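# Place a loose steel cup fully onto the empty plug

## Task

Take one of the steel cups that is not on a fixture and lower it over the plug of the fixture that has no cup, pressing it to the bottom. Do not disturb the cups already on the other fixtures, and open the gripper to release the cup at the end.

## Robot and tools

Robot: two arms, left_arm and right_arm, each with a two-finger gripper. Their bases sit at (-0.047, +0.263, 0) m and (+0.010, -0.284, 0) m in the scene frame, turned slightly toward each other (quat_wxyz (+0.997, 0, 0, +0.073) and (+0.998, 0, 0, -0.066)). Scene frame: origin on the table top midway between the arms, +x out over the table, +z up, left_arm on the +y side. The arm names say nothing about which side of an image they appear on.

Gripper axes: the fingers point along the gripper's +z and close along its y. The reported end_effector_position is the spot between the finger pads, roughly 1 cm short of the tips. Opening is absolute: +1 is fully open (0.094 m), -1 is closed.

execute_actions(actions): a list of up to 15 actions. Each action is a table of up to 15 rows, one per control step of 1/30 s; a short table repeats its final row until 15 steps are done. Each row is one flat list of 14 numbers, all in [-1, 1]: dx, dy, dz, rx, ry, rz, opening for left_arm, then the same seven for right_arm. Always send all 14, even if one arm stays still. dx..rz are an offset (not a pose) expressed in that gripper's own axes, measured from the gripper's measured pose at the beginning of the action (for a call's first action, from the latest pose a result showed in this scene). Every row refers back to that same start, not to the row before it. Scale: 1.0 = 0.6 m of translation or 180 degrees; rx, ry, rz form a single rotation vector. An empty list just returns the state and images.

move(target, speed, blocking): target is one row of 14 numbers, laid out as above, giving offsets in each gripper's axes from the pose in the last result that reported one; the opening entries are absolute and sent at the start. Both grippers travel straight paths that finish together, lasting 0.5 to 10 s (stopped at 10 s if longer). speed is the top path speed in m/s, 0.002 to 0.5, default 0.25; turning is capped at twice that in rad/s. Paths ignore obstacles and the other arm; grippers may lag, stray, or overshoot the speed near full reach. Faster moves and targets set deeper past a contact hit and press harder. The result adds a "move:" line with the ending (done, off_target, moving, held, fault) and limits (paced = the pose sent was clipped; held = a check blocked some steps, after which the arm may speed up), plus each gripper's remaining distance. With blocking=false you get a result after 0.5 s; until a result shows the move ended, other motions are refused, so use wait or stop first.

wait(seconds): 0 to 10 s, arms hold their last command; returns early if a running move ends. stop(): brakes a running move (needs room; fingers keep moving). zoom_image(camera, region): region [x0, y0, x1, y1] in image pixels, at most 504 by 504; cameras cam_head_left, cam_head_right, cam_high, cam_low (504x504), cam_left_wrist, cam_right_wrist (616x616). read_manual(section) returns only licence texts. finished_scene(scene) ends the scene for good; call it only once the cup is fully seated and released.

Control behaviour: each step the commanded pose is clipped to within 70 mm and 16 degrees of the measured pose, so a long offset needs several actions; after an action the arm continues only to its last clipped pose. Position wins over orientation when both cannot be met. Arms often finish a centimetre or more low, and repeated zero offsets let them sag; to hold an arm, send the offset back to its intended pose in a reply's first call and zeros afterwards, aiming higher if it still sits low. "Hand target" lines show where the controller is driving each gripper. A "pose unreachable" line means the clearance check altered or blocked that arm's command. Printed hand positions may be off, more at long reach.

Results: a state line per arm with end_effector_position (m) and end_effector_quat_wxyz, joint positions (last value is the finger opening in metres), joint torques (offset, noisy), and grip_measured on the command scale (each gripper reads up to about 1 mm off). To grip, command roughly 0.03 below grip_measured; less grips lighter. Pads push about 50 to 62 N. Joint limits (rad): waist ±2.880, shoulder 0 to 3.142, elbow 0 to 3.019, wrist pitch -1.693 to 1.571, wrist yaw ±1.571, wrist roll ±2.094. Camera calibration lines (K, distortion, T_world_to_cam) let you project scene points into images; they may be slightly off.

Avoid: knocking anything off the table (fails the task), dropping or slamming the cup, hard pushes, bumping the seated cups, and arms colliding or pressing each other. Occasional external tugs may act on the held cup or loose objects. Holding loads heats motors; MOTOR HOT warns at 85 °C and at 100 °C the arm drops everything (OVER-TEMPERATURE FAULT). Time the robot spends and jerky, effortful motion both lower the result.

Each tool is called after "Call:" in YAML: its name, and indented under it one key for each argument.

## Session

Call:
execute_actions:
  actions: []

Scene clock: 0.00 s.
left_arm: end_effector_position=(+0.2062, +0.4646, +0.3863) grip_measured=+1.000 end_effector_quat_wxyz=(+0.668, -0.577, +0.385, +0.269) | right_arm: end_effector_position=(+0.7442, +0.0898, +0.1996) grip_measured=+1.000 end_effector_quat_wxyz=(+0.349, -0.155, +0.921, +0.074)
Joint positions: left_arm=[ 0.01   0.673  0.548  0.232 -1.209 -0.5    0.094] | right_arm=[ 0.619  2.13   2.045 -0.76   0.075  0.126  0.094]
Joint velocities: left_arm=[-0.005 -0.005  0.007 -0.012 -0.007 -0.007  0.   ] | right_arm=[-0.005 -0.005 -0.002  0.002  0.007  0.037  0.   ]
Joint torques (N m, as the arm reports them, + toward a larger angle): no reading
Hand target (left_arm): +0.207, +0.465, +0.402; +0.676, -0.580, +0.373, +0.261
Hand target (right_arm): +0.750, +0.093, +0.211; +0.360, -0.154, +0.917, +0.078
camera_calibration (this result's frames):
cam_left_wrist: T_world_to_cam=[[0.799934, -0.195528, 0.567339, -0.295215], [0.320714, -0.659777, -0.679585, 0.508621], [0.507196, 0.725577, -0.46507, -0.135047], [0, 0, 0, 1]] pos_world=[0.141525, 0.375841, 0.450332]
cam_right_wrist: T_world_to_cam=[[0.338142, -0.940603, -0.0304298, -0.161118], [-0.937541, -0.333881, -0.0976729, 0.750189], [0.0817115, 0.0615564, -0.994753, 0.25478], [0, 0, 0, 1]] pos_world=[0.736995, 0.0832428, 0.321813]

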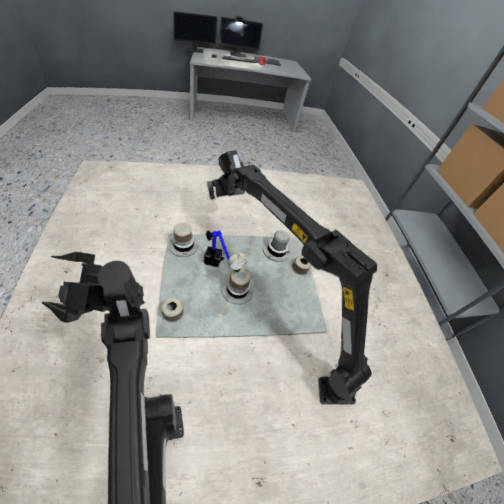

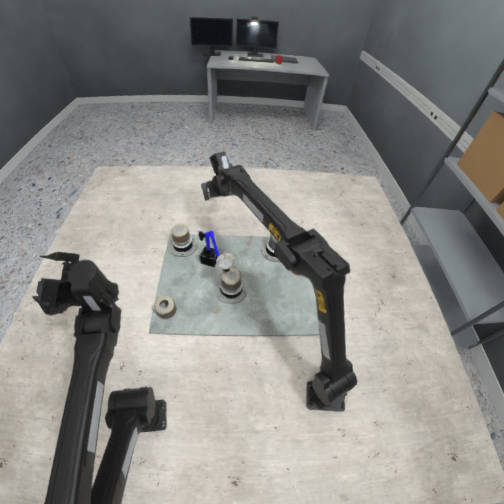

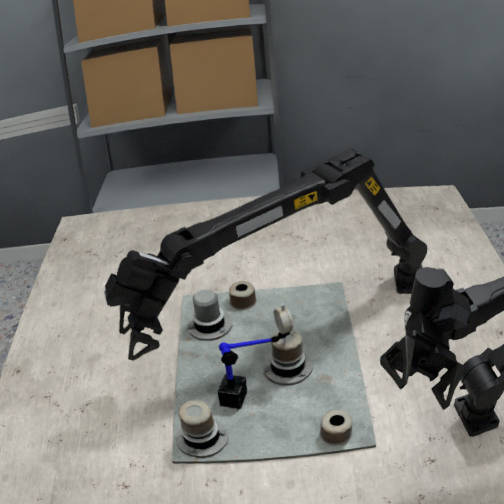

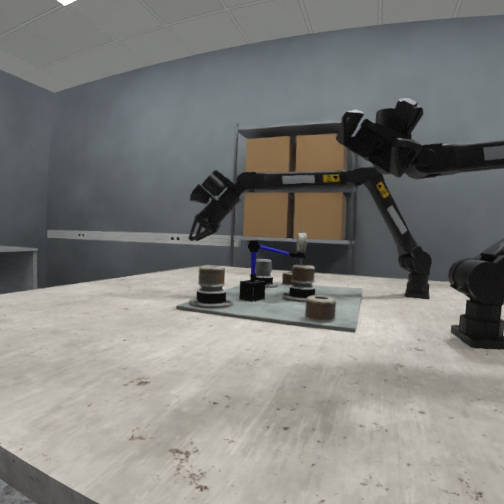

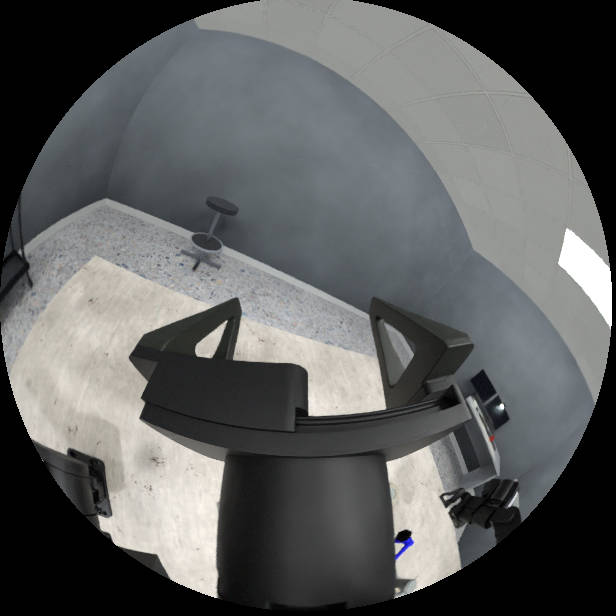

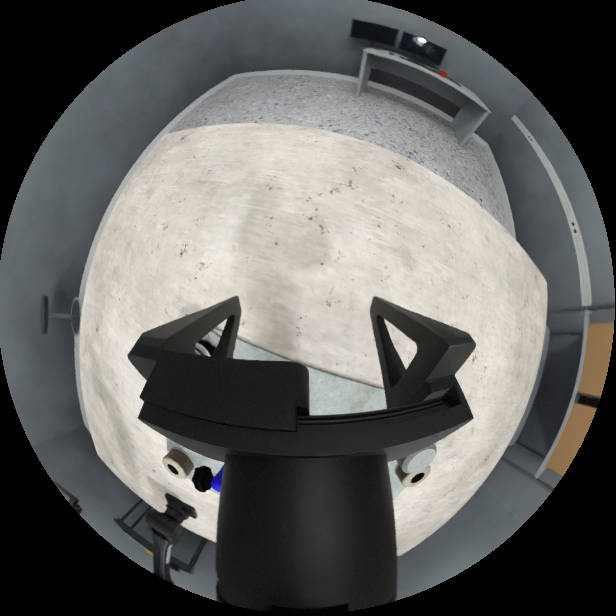

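Call:
zoom_image:
  camera: "cam_high"
  region: [160, 270, 380, 470]

Call:
zoom_image:
  camera: "cam_head_left"
  region: [150, 215, 340, 345]

Call:
zoom_image:
  camera: "cam_low"
  region: [180, 220, 370, 335]

Call:
zoom_image:
  camera: "cam_right_wrist"
  region: [370, 420, 470, 520]

Region (160, 270, 380, 470) of cam_high's 504x504 image, scaled by 2.291, with more detail than that image has; it fills the top 458 rows of this view, and the rest is white.

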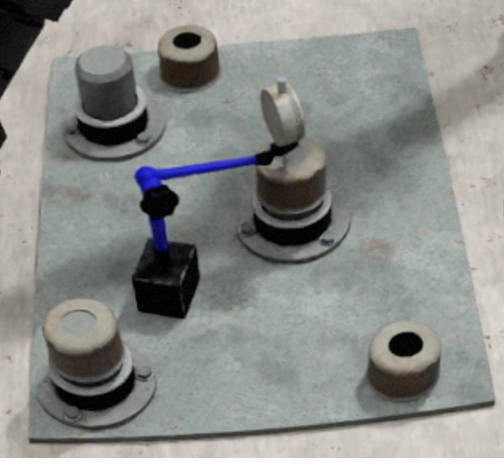

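Region (150, 215, 340, 345) of cam_head_left's 504x504 image, scaled by 2.653, with more detail than that image has; it fills the top 345 rows of this view, and the rest is white.

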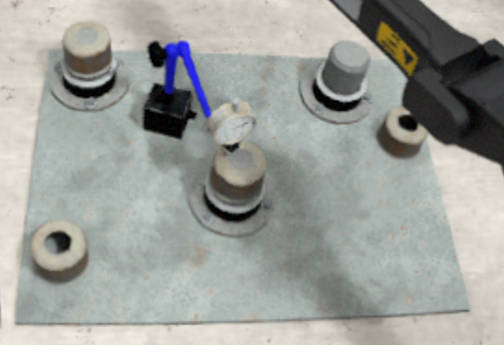

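Region (180, 220, 370, 335) of cam_low's 504x504 image, scaled by 2.653, with more detail than that image has; it fills the top 305 rows of this view, and the rest is white.

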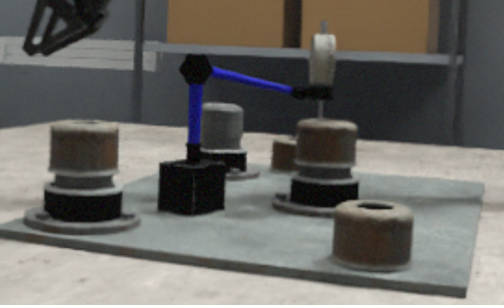

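Region (370, 420, 470, 520) of cam_right_wrist's 616x616 image, scaled by 5.040, with more detail than that image has.

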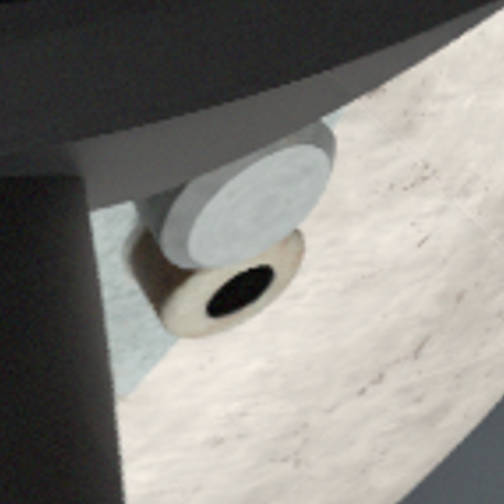

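Call:
move:
  target: [-0.0216,-0.0148,0.001,0.0016,-0.0036,-0.0099,1,0.4865,-0.3952,-0.3636,0.0484,0.2282,0.1013,1]
  speed: 0.3

Scene clock: 56.17 s.
left_arm: end_effector_position=(+0.2062, +0.4646, +0.3863) grip_measured=+1.000 end_effector_quat_wxyz=(+0.668, -0.577, +0.385, +0.269) | right_arm: end_effector_position=(+0.4896, -0.2578, +0.1602) grip_measured=+1.000 end_effector_quat_wxyz=(+0.003, +0.007, +1.000, -0.004)
Joint positions: left_arm=[ 0.01   0.673  0.548  0.232 -1.209 -0.5    0.094] | right_arm=[ 0.191  1.625  1.363 -1.303  0.008  0.074  0.094]
Joint velocities: left_arm=[-0.015 -0.005 -0.002 -0.037 -0.007  0.051  0.   ] | right_arm=[-0.005  0.015  0.007 -0.017  0.066 -0.095  0.   ]
Joint torques (N m, as the arm reports them, + toward a larger angle): left_arm=[-0.39 -0.41 12.39  1.47  0.1   0.05] | right_arm=[  1.77 -16.14   8.15  -0.15   0.19  -0.09]
Hand target (left_arm): +0.206, +0.465, +0.402; +0.676, -0.580, +0.372, +0.261
Hand target (right_arm): +0.485, -0.258, +0.164; +0.001, +0.001, +1.000, -0.005
Off the commanded pose (left_arm): 0.016 m, 2 deg.
Off the commanded pose (right_arm): 0.008 m, 1 deg.
move: off_target (left_arm)
camera_calibration (this result's frames):
cam_left_wrist: T_world_to_cam=[[0.799934, -0.195528, 0.567339, -0.295215], [0.320714, -0.659777, -0.679585, 0.508621], [0.507196, 0.725577, -0.46507, -0.135047], [0, 0, 0, 1]] pos_world=[0.141525, 0.375841, 0.450332]
cam_right_wrist: T_world_to_cam=[[-0.0153246, -0.999869, 0.00514192, -0.251103], [-0.810679, 0.0154348, 0.585288, 0.310099], [-0.585291, 0.00480084, -0.810809, 0.540219], [0, 0, 0, 1]] pos_world=[0.563728, -0.25845, 0.257808]

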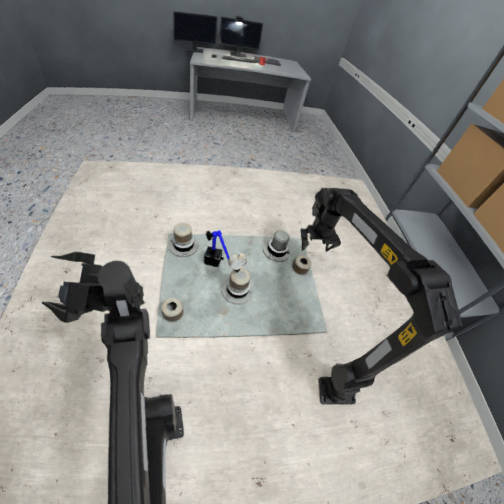

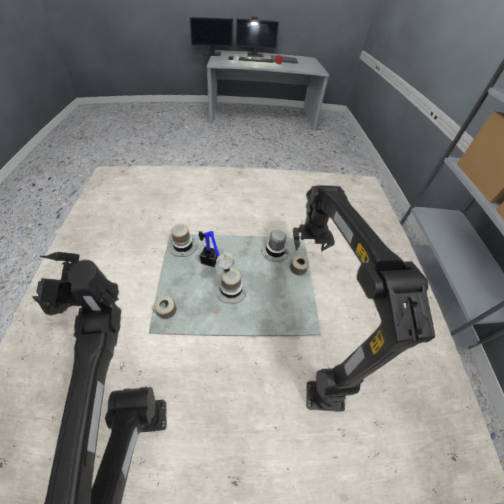

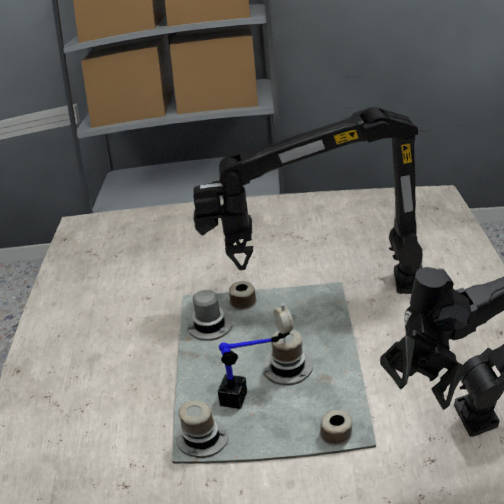

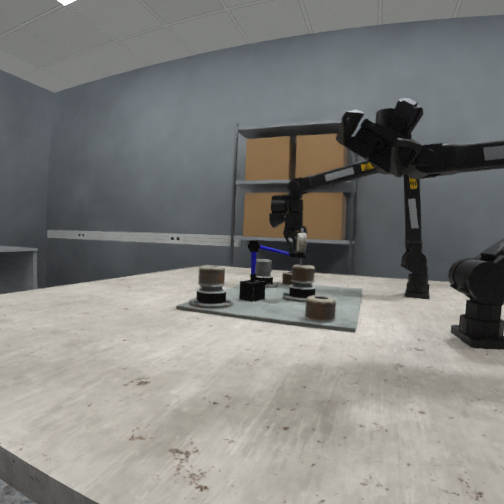

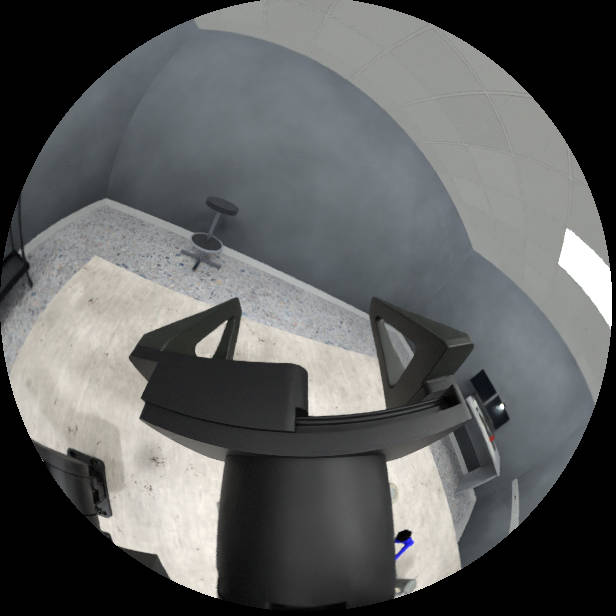

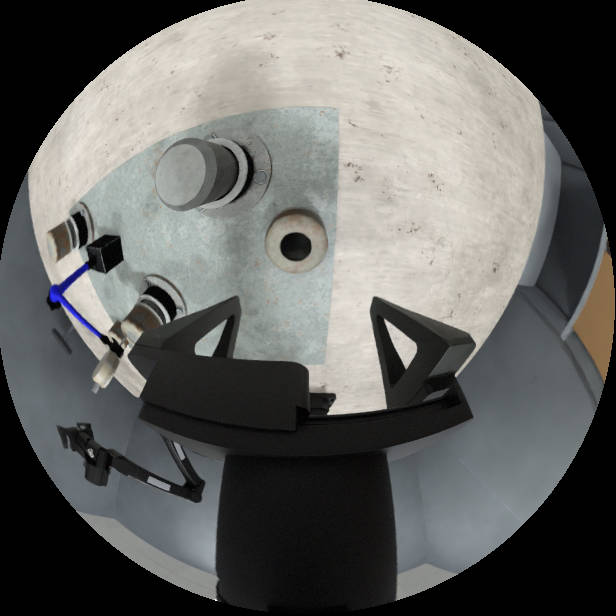

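Call:
zoom_image:
  camera: "cam_right_wrist"
  region: [250, 195, 350, 295]

Call:
zoom_image:
  camera: "cam_right_wrist"
  region: [145, 120, 285, 230]

Region (250, 195, 350, 295) of cam_right_wrist's 616x616 image, scaled by 5.040, with more detail than that image has.

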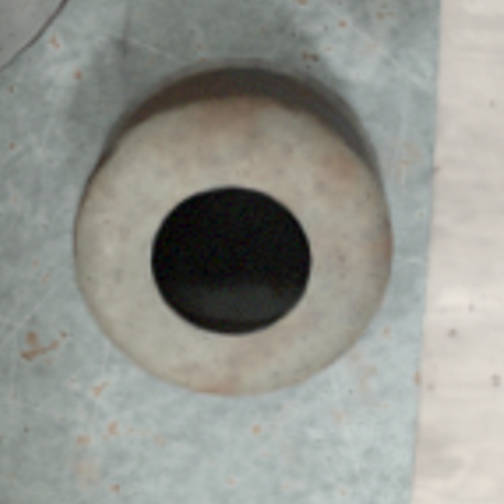

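Region (145, 120, 285, 230) of cam_right_wrist's 616x616 image, scaled by 3.600, with more detail than that image has; it fills the top 396 rows of this view, and the rest is white.

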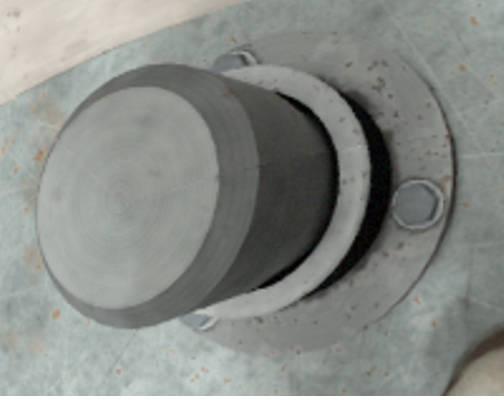

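Call:
zoom_image:
  camera: "cam_right_wrist"
  region: [150, 135, 225, 215]

Region (150, 135, 225, 215) of cam_right_wrist's 616x616 image, scaled by 6.300, with more detail than that image has; it fills the left 472 columns of this view, and the rest is white.

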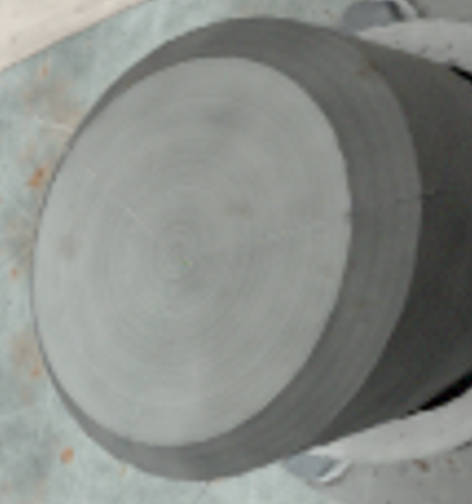

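Call:
move:
  target: [-0.0216,-0.0148,0.001,0.0016,-0.0036,-0.0099,1,-0.00885,0.0298,0.2068,0,0.0006,-0.009,1]
  speed: 0.15

Scene clock: 96.10 s.
left_arm: end_effector_position=(+0.2062, +0.4646, +0.3863) grip_measured=+1.000 end_effector_quat_wxyz=(+0.668, -0.577, +0.385, +0.269) | right_arm: end_effector_position=(+0.4932, -0.2472, +0.0410) grip_measured=+1.000 end_effector_quat_wxyz=(+0.001, -0.005, +1.000, -0.004)
Joint positions: left_arm=[ 0.01   0.673  0.548  0.232 -1.209 -0.5    0.094] | right_arm=[ 0.212  1.762  1.203 -1.01   0.008  0.071  0.094]
Joint velocities: left_arm=[-0.005  0.005 -0.022  0.007  0.022 -0.037  0.   ] | right_arm=[-0.015 -0.015  0.022  0.007  0.022 -0.007  0.   ]
Joint torques (N m, as the arm reports them, + toward a larger angle): left_arm=[-0.44 -0.4  12.39  1.47  0.1   0.05] | right_arm=[  2.87 -15.18   7.45   1.08   0.08   0.09]
Hand target (left_arm): +0.206, +0.465, +0.402; +0.676, -0.580, +0.372, +0.261
Hand target (right_arm): +0.494, -0.241, +0.036; +0.002, -0.007, +1.000, -0.004
Off the commanded pose (left_arm): 0.016 m, 2 deg.
Off the commanded pose (right_arm): 0.008 m, 0 deg.
move: off_target (left_arm)
camera_calibration (this result's frames):
cam_left_wrist: T_world_to_cam=[[0.799934, -0.195528, 0.567339, -0.295215], [0.320714, -0.659777, -0.679585, 0.508621], [0.507196, 0.725577, -0.46507, -0.135047], [0, 0, 0, 1]] pos_world=[0.141525, 0.375841, 0.450332]
cam_right_wrist: T_world_to_cam=[[0.00872748, -0.999947, 0.00543018, -0.251749], [-0.808572, -0.00386196, 0.588385, 0.376644], [-0.588333, -0.0095258, -0.808563, 0.443545], [0, 0, 0, 1]] pos_world=[0.567693, -0.246056, 0.13839]

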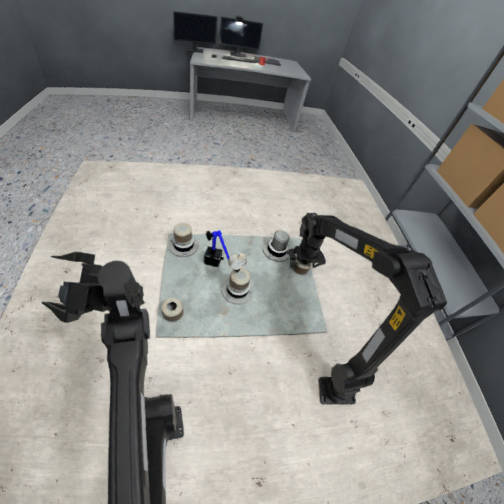

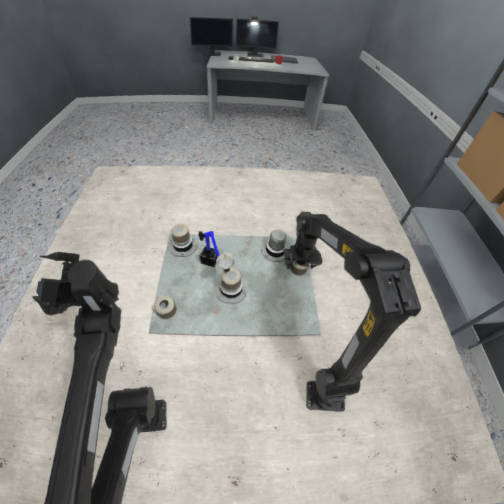

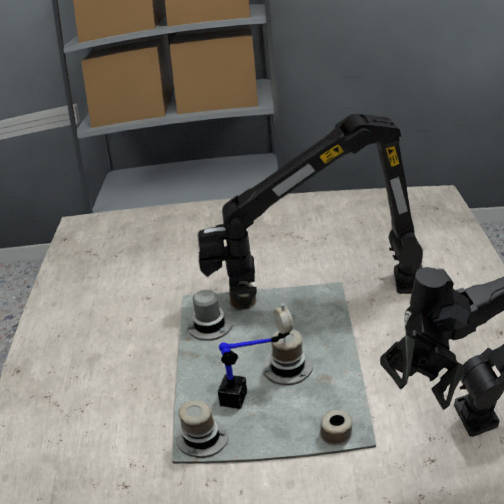

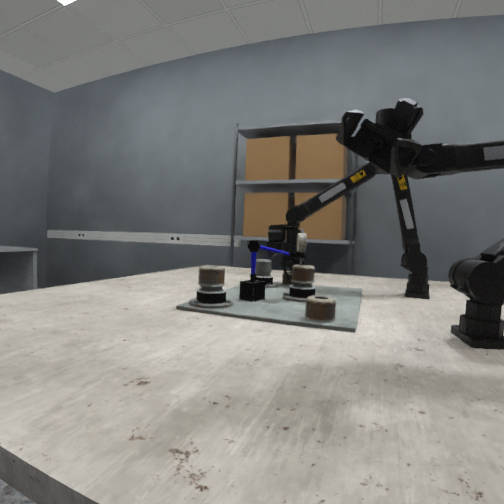

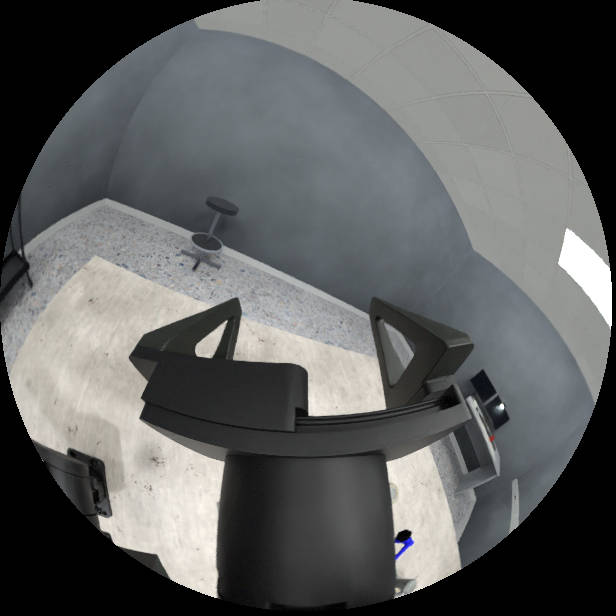

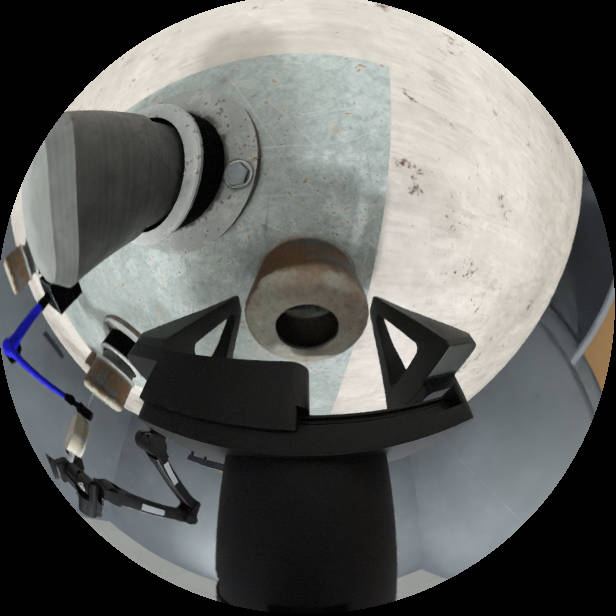

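Call:
zoom_image:
  camera: "cam_right_wrist"
  region: [226, 220, 386, 370]

Region (226, 220, 386, 370) of cam_right_wrist's 616x616 image, scaled by 3.150, with more detail than that image has; it fills the top 472 rows of this view, and the rest is white.

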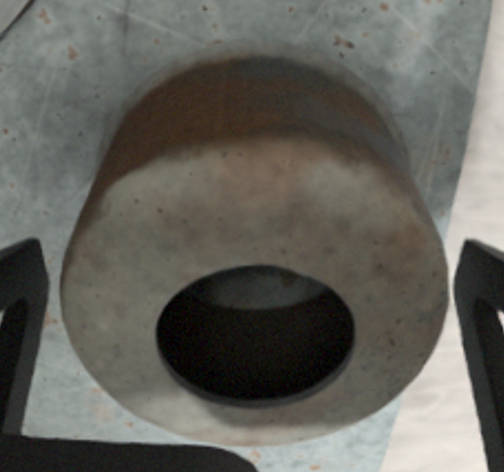

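Call:
execute_actions:
  actions:
    - [[-0.0216,-0.0148,0.001,0.0016,-0.0036,-0.0099,1,-0.001,0.006,0.005,0,0,0,0.92],[-0.0216,-0.0148,0.001,0.0016,-0.0036,-0.0099,1,-0.001,0.005,0.004,0,0,0,0.84],[-0.0216,-0.0148,0.001,0.0016,-0.0036,-0.0099,1,-0.001,0.005,0.004,0,0,0,0.76],[-0.0216,-0.0148,0.001,0.0016,-0.0036,-0.0099,1,-0.001,0.005,0.004,0,0,0,0.69],[-0.0216,-0.0148,0.001,0.0016,-0.0036,-0.0099,1,-0.001,0.005,0.004,0,0,0,0.63],[-0.0216,-0.0148,0.001,0.0016,-0.0036,-0.0099,1,-0.001,0.005,0.004,0,0,0,0.58],[-0.0216,-0.0148,0.001,0.0016,-0.0036,-0.0099,1,-0.001,0.005,0.004,0,0,0,0.55],[-0.0216,-0.0148,0.001,0.0016,-0.0036,-0.0099,1,-0.001,0.005,0.004,0,0,0,0.525],[-0.0216,-0.0148,0.001,0.0016,-0.0036,-0.0099,1,-0.001,0.005,0.004,0,0,0,0.505],[-0.0216,-0.0148,0.001,0.0016,-0.0036,-0.0099,1,-0.001,0.005,0.004,0,0,0,0.49],[-0.0216,-0.0148,0.001,0.0016,-0.0036,-0.0099,1,-0.001,0.005,0.004,0,0,0,0.477],[-0.0216,-0.0148,0.001,0.0016,-0.0036,-0.0099,1,-0.001,0.005,0.004,0,0,0,0.465],[-0.0216,-0.0148,0.001,0.0016,-0.0036,-0.0099,1,-0.001,0.005,0.004,0,0,0,0.455],[-0.0216,-0.0148,0.001,0.0016,-0.0036,-0.0099,1,-0.001,0.005,0.004,0,0,0,0.447],[-0.0216,-0.0148,0.001,0.0016,-0.0036,-0.0099,1,-0.001,0.005,0.004,0,0,0,0.44]]

Scene clock: 119.37 s.
left_arm: end_effector_position=(+0.2062, +0.4646, +0.3863) grip_measured=+1.000 end_effector_quat_wxyz=(+0.668, -0.577, +0.385, +0.269) | right_arm: end_effector_position=(+0.4932, -0.2473, +0.0410) grip_measured=+0.470 end_effector_quat_wxyz=(+0.001, -0.005, +1.000, -0.004)
Joint positions: left_arm=[ 0.01   0.673  0.548  0.232 -1.209 -0.5    0.094] | right_arm=[ 0.212  1.762  1.203 -1.01   0.009  0.071  0.069]
Joint velocities: left_arm=[ 0.005  0.005  0.007 -0.017 -0.037  0.037  0.   ] | right_arm=[-0.005  0.005 -0.032  0.007  0.081  0.022  0.   ]
Joint torques (N m, as the arm reports them, + toward a larger angle): left_arm=[-0.38 -0.44 12.38  1.48  0.1   0.05] | right_arm=[  2.16 -15.56   7.45   0.65   0.06   0.07]
Hand target (left_arm): +0.206, +0.465, +0.402; +0.676, -0.580, +0.372, +0.261
Hand target (right_arm): +0.494, -0.244, +0.039; +0.001, -0.005, +1.000, -0.004
Off the commanded pose (left_arm): 0.016 m, 2 deg.
Off the commanded pose (right_arm): 0.004 m, 0 deg.
camera_calibration (this result's frames):
cam_left_wrist: T_world_to_cam=[[0.799934, -0.195528, 0.567339, -0.295215], [0.320714, -0.659777, -0.679585, 0.508621], [0.507196, 0.725577, -0.46507, -0.135047], [0, 0, 0, 1]] pos_world=[0.141525, 0.375841, 0.450332]
cam_right_wrist: T_world_to_cam=[[0.00872673, -0.999945, 0.00581067, -0.251829], [-0.80859, -0.00363777, 0.588361, 0.376713], [-0.588308, -0.00983292, -0.808577, 0.443461], [0, 0, 0, 1]] pos_world=[0.567695, -0.246084, 0.138392]

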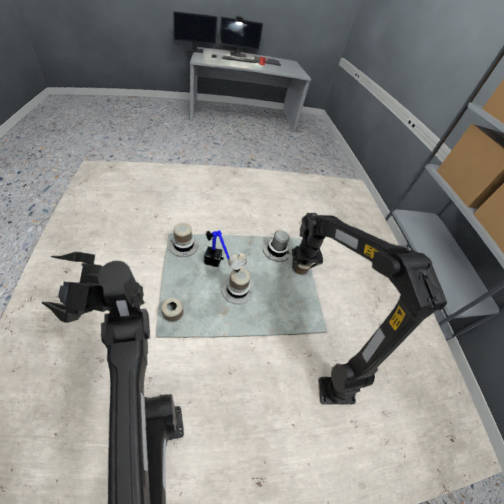

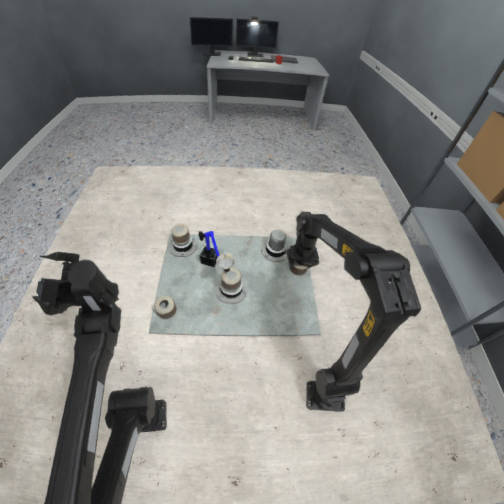

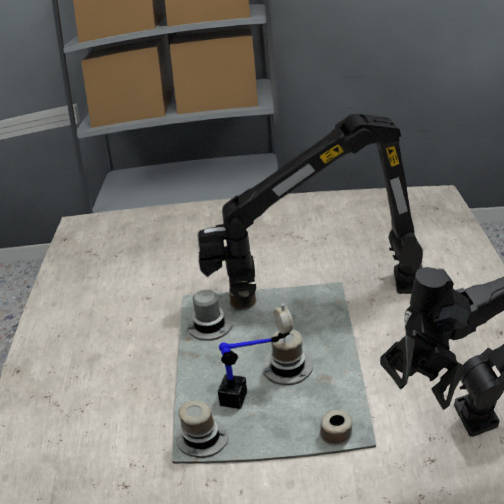

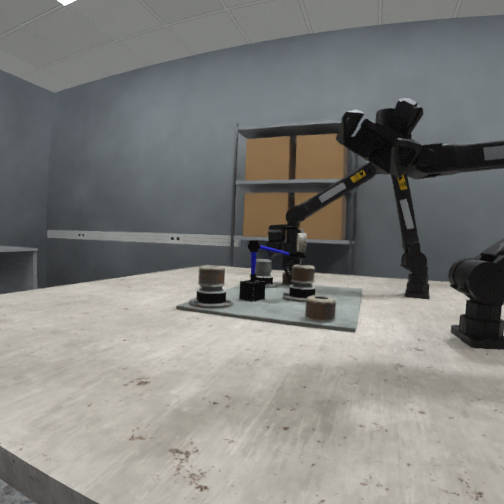

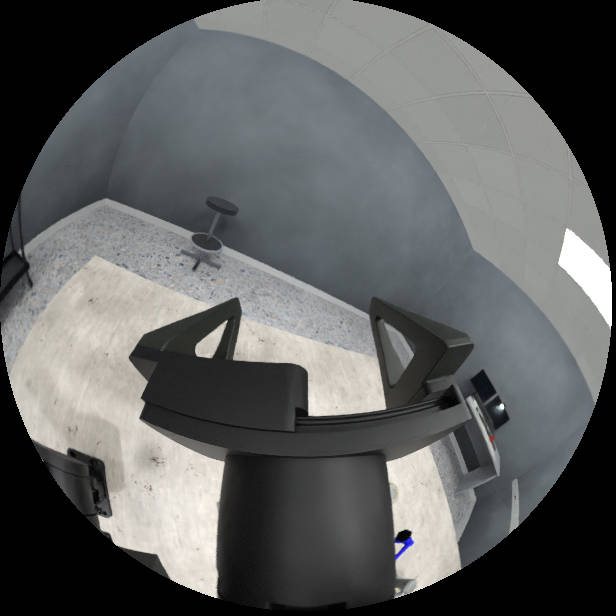

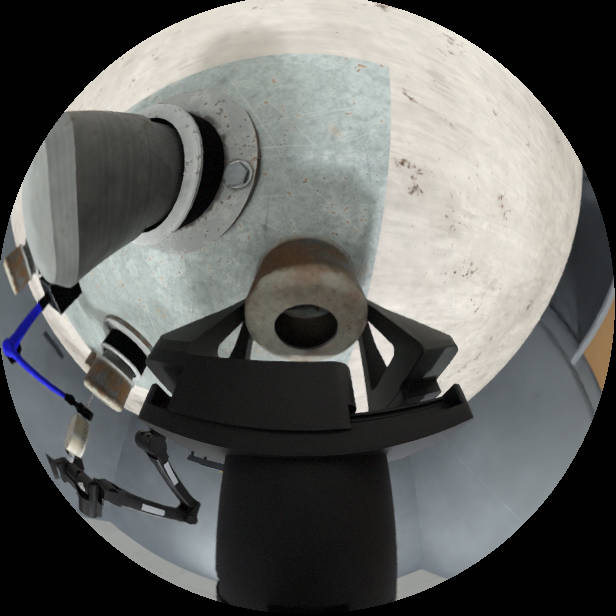

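Call:
execute_actions:
  actions:
    - [[-0.0216,-0.0148,0.001,0.0016,-0.0036,-0.0099,1,-0.01835,0.00617,-0.0174,-0.00045,-0.00635,0,0.437],[-0.0216,-0.0148,0.001,0.0016,-0.0036,-0.0099,1,-0.0356,0.0072,-0.03652,-0.0008,-0.01144,0,0.437],[-0.0216,-0.0148,0.001,0.0016,-0.0036,-0.0099,1,-0.04453,0.00772,-0.05047,-0.00089,-0.01271,0,0.437],[-0.0216,-0.0148,0.001,0.0016,-0.0036,-0.0099,1,-0.05147,0.00808,-0.06462,-0.00089,-0.01271,0,0.437],[-0.0216,-0.0148,0.001,0.0016,-0.0036,-0.0099,1,-0.05918,0.0085,-0.08143,-0.00089,-0.01271,0,0.437],[-0.0216,-0.0148,0.001,0.0016,-0.0036,-0.0099,1,-0.06712,0.0089,-0.10028,-0.00089,-0.01271,0,0.437],[-0.0216,-0.0148,0.001,0.0016,-0.0036,-0.0099,1,-0.07487,0.00928,-0.12048,-0.00089,-0.01271,0,0.437],[-0.0216,-0.0148,0.001,0.0016,-0.0036,-0.0099,1,-0.08148,0.01777,-0.14132,-0.00089,-0.01271,-0.00294,0.437],[-0.0216,-0.0148,0.001,0.0016,-0.0036,-0.0099,1,-0.08725,0.02602,-0.162,-0.00089,-0.01271,-0.00583,0.437],[-0.0216,-0.0148,0.001,0.0016,-0.0036,-0.0099,1,-0.0921,0.03392,-0.18175,-0.00089,-0.01271,-0.00859,0.437],[-0.0216,-0.0148,0.001,0.0016,-0.0036,-0.0099,1,-0.0959,0.04087,-0.19973,-0.00089,-0.01271,-0.01105,0.437],[-0.0216,-0.0148,0.001,0.0016,-0.0036,-0.0099,1,-0.09875,0.0468,-0.21517,-0.00089,-0.01271,-0.01315,0.437],[-0.0216,-0.0148,0.001,0.0016,-0.0036,-0.0099,1,-0.10068,0.05133,-0.22718,-0.00089,-0.01271,-0.01477,0.437],[-0.0216,-0.0148,0.001,0.0016,-0.0036,-0.0099,1,-0.10178,0.05437,-0.23497,-0.00089,-0.01271,-0.01586,0.437],[-0.0216,-0.0148,0.001,0.0016,-0.0036,-0.0099,1,-0.10218,0.05538,-0.23775,-0.00089,-0.01271,-0.01622,0.437]]

Call:
wait:
  seconds: 0.5

Scene clock: 196.97 s.
left_arm: end_effector_position=(+0.2062, +0.4646, +0.3863) grip_measured=+1.000 end_effector_quat_wxyz=(+0.668, -0.577, +0.385, +0.269) | right_arm: end_effector_position=(+0.5348, -0.2318, +0.1412) grip_measured=+0.470 end_effector_quat_wxyz=(-0.002, -0.016, +1.000, -0.004)
Joint positions: left_arm=[ 0.01   0.673  0.548  0.232 -1.209 -0.5    0.094] | right_arm=[ 0.235  1.762  1.49  -1.303  0.009  0.071  0.069]
Joint velocities: left_arm=[-0.005 -0.005 -0.007 -0.002 -0.022  0.022  0.   ] | right_arm=[ 0.2   -0.005  0.764 -0.598  0.007  0.022  0.001]
Joint torques (N m, as the arm reports them, + toward a larger angle): left_arm=[-0.43 -0.41 12.38  1.47  0.1   0.05] | right_arm=[  3.36 -18.11  12.3    0.04   0.05   0.04]
Hand target (left_arm): +0.206, +0.465, +0.402; +0.676, -0.580, +0.372, +0.261
Hand target (right_arm): +0.550, -0.213, +0.182; +0.024, -0.030, +0.999, -0.001
Off the commanded pose (left_arm): 0.016 m, 2 deg.
Off the commanded pose (right_arm): 0.050 m, 3 deg.
camera_calibration (this result's frames):
cam_left_wrist: T_world_to_cam=[[0.799934, -0.195528, 0.567339, -0.295215], [0.320714, -0.659777, -0.679585, 0.508621], [0.507196, 0.725577, -0.46507, -0.135047], [0, 0, 0, 1]] pos_world=[0.141525, 0.375841, 0.450332]
cam_right_wrist: T_world_to_cam=[[0.0316416, -0.99948, 0.00619198, -0.249521], [-0.805158, -0.0218181, 0.592659, 0.34483], [-0.592216, -0.0237382, -0.80543, 0.54755], [0, 0, 0, 1]] pos_world=[0.609806, -0.22887, 0.238191]

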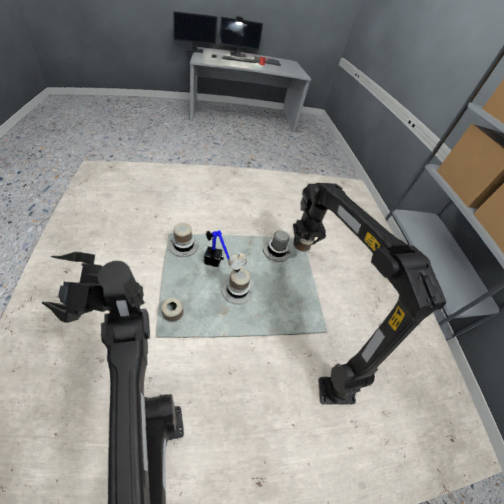

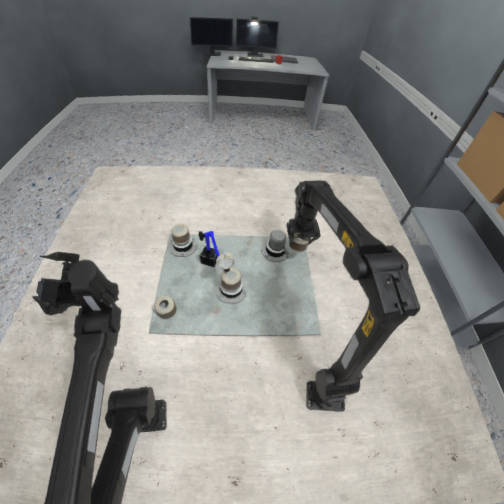

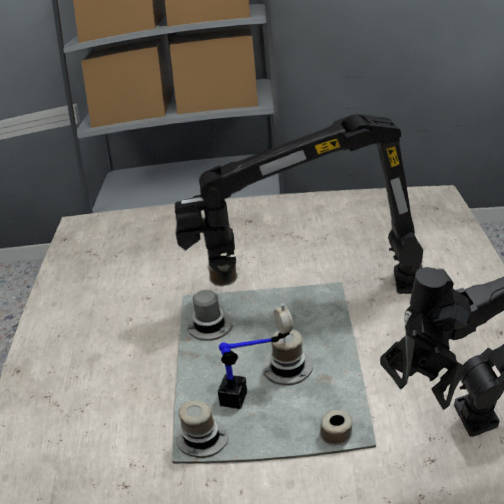

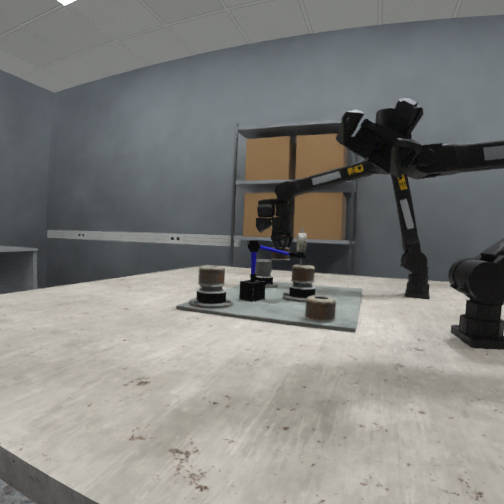

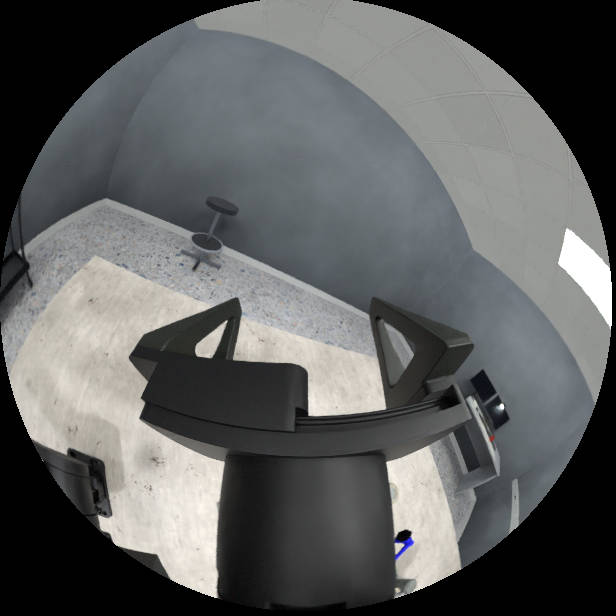

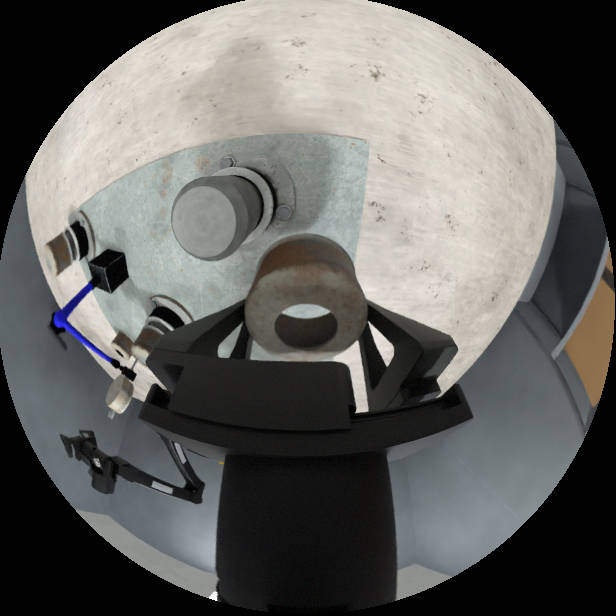

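Scene clock: 197.47 s.
left_arm: end_effector_position=(+0.2062, +0.4646, +0.3863) grip_measured=+1.000 end_effector_quat_wxyz=(+0.668, -0.577, +0.385, +0.269) | right_arm: end_effector_position=(+0.5425, -0.2156, +0.1669) grip_measured=+0.470 end_effector_quat_wxyz=(+0.010, -0.030, +0.999, -0.003)
Joint positions: left_arm=[ 0.01   0.673  0.548  0.232 -1.209 -0.5    0.094] | right_arm=[ 0.263  1.755  1.55  -1.346  0.009  0.071  0.069]
Joint velocities: left_arm=[-0.005  0.015 -0.012 -0.022  0.037 -0.037  0.   ] | right_arm=[-0.015  0.005  0.007 -0.007 -0.007 -0.066  0.   ]
Joint torques (N m, as the arm reports them, + toward a larger angle): left_arm=[-0.4  -0.37 12.39  1.47  0.1   0.05] | right_arm=[  1.69 -17.69  11.66  -0.1    0.07   0.04]
Hand target (left_arm): +0.206, +0.465, +0.402; +0.676, -0.580, +0.372, +0.261
Hand target (right_arm): +0.550, -0.213, +0.182; +0.024, -0.030, +0.999, -0.001
Off the commanded pose (left_arm): 0.016 m, 2 deg.
Off the commanded pose (right_arm): 0.020 m, 1 deg.
wait: 0.50 s; at rest by 0.37 s
camera_calibration (this result's frames):
cam_left_wrist: T_world_to_cam=[[0.799934, -0.195528, 0.567339, -0.295215], [0.320714, -0.659777, -0.679585, 0.508621], [0.507196, 0.725577, -0.46507, -0.135047], [0, 0, 0, 1]] pos_world=[0.141525, 0.375841, 0.450332]
cam_right_wrist: T_world_to_cam=[[0.0600935, -0.998183, 0.00447486, -0.248569], [-0.818093, -0.0466819, 0.573188, 0.341044], [-0.571938, -0.0381057, -0.819412, 0.561323], [0, 0, 0, 1]] pos_world=[0.614985, -0.210807, 0.265584]

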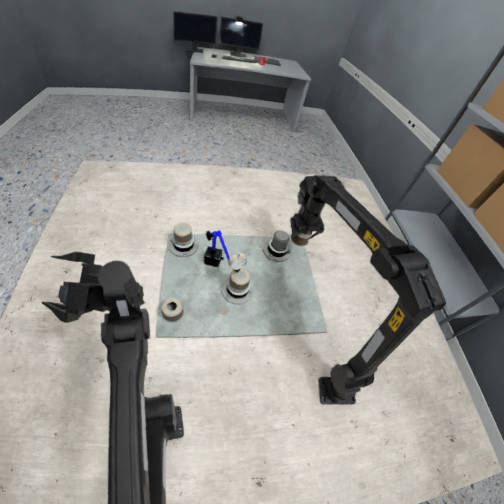

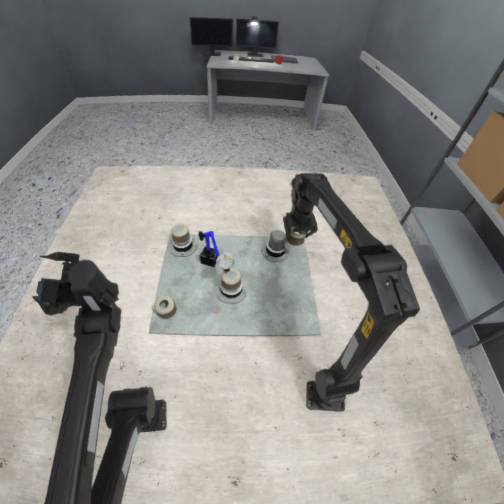

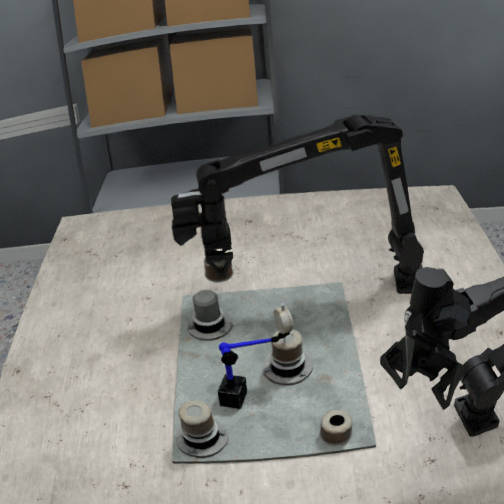

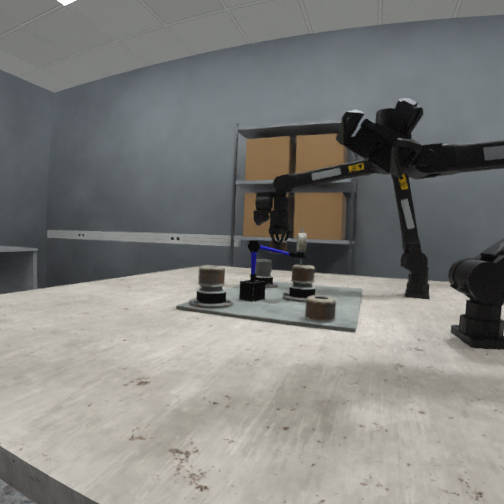

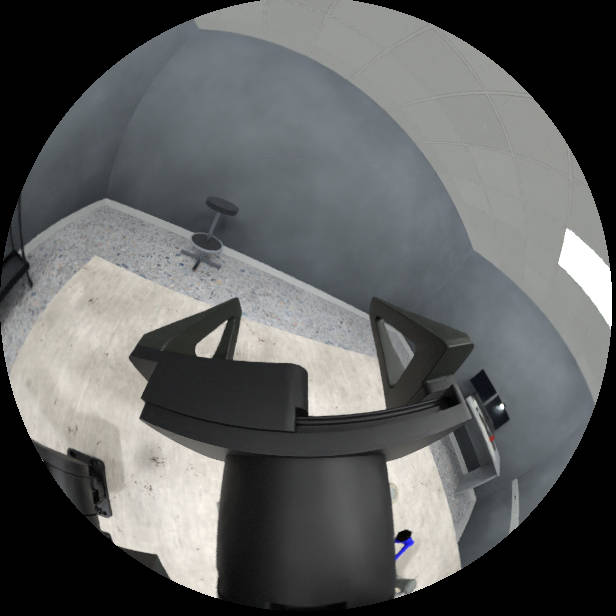

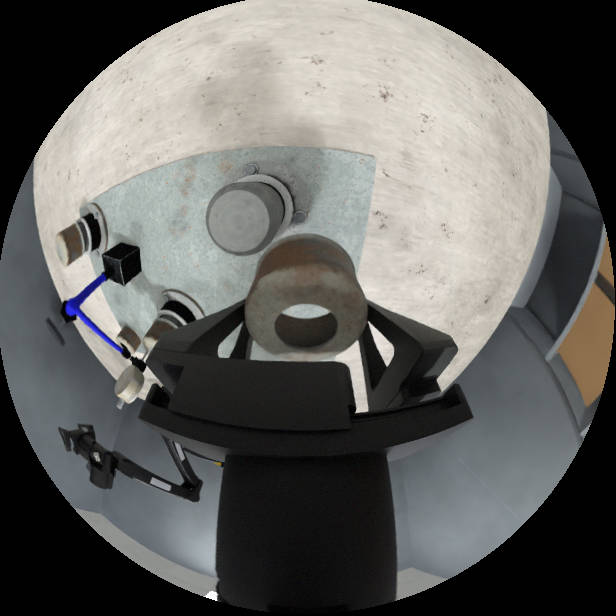

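Lifted cleanly. Now refine the plug location from this closer view.

Call:
zoom_image:
  camera: "cam_right_wrist"
  region: [200, 175, 284, 259]

Call:
zoom_image:
  camera: "cam_right_wrist"
  region: [226, 220, 386, 370]

Region (200, 175, 284, 259) of cam_right_wrist's 616x616 image, scaled by 6.000, with more detail than that image has.

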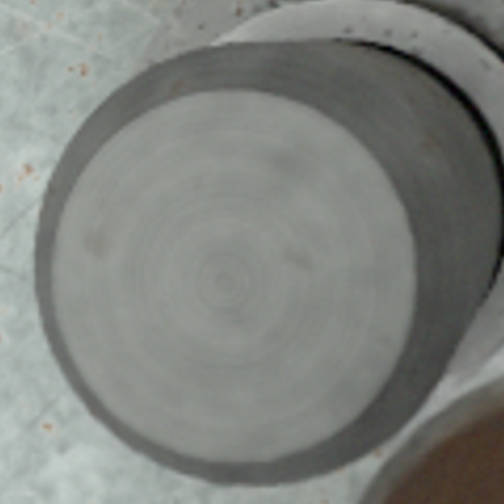

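Region (226, 220, 386, 370) of cam_right_wrist's 616x616 image, scaled by 3.150, with more detail than that image has; it fills the top 472 rows of this view, and the rest is white.

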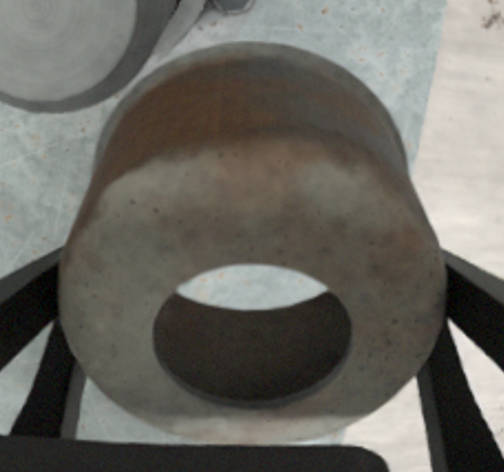

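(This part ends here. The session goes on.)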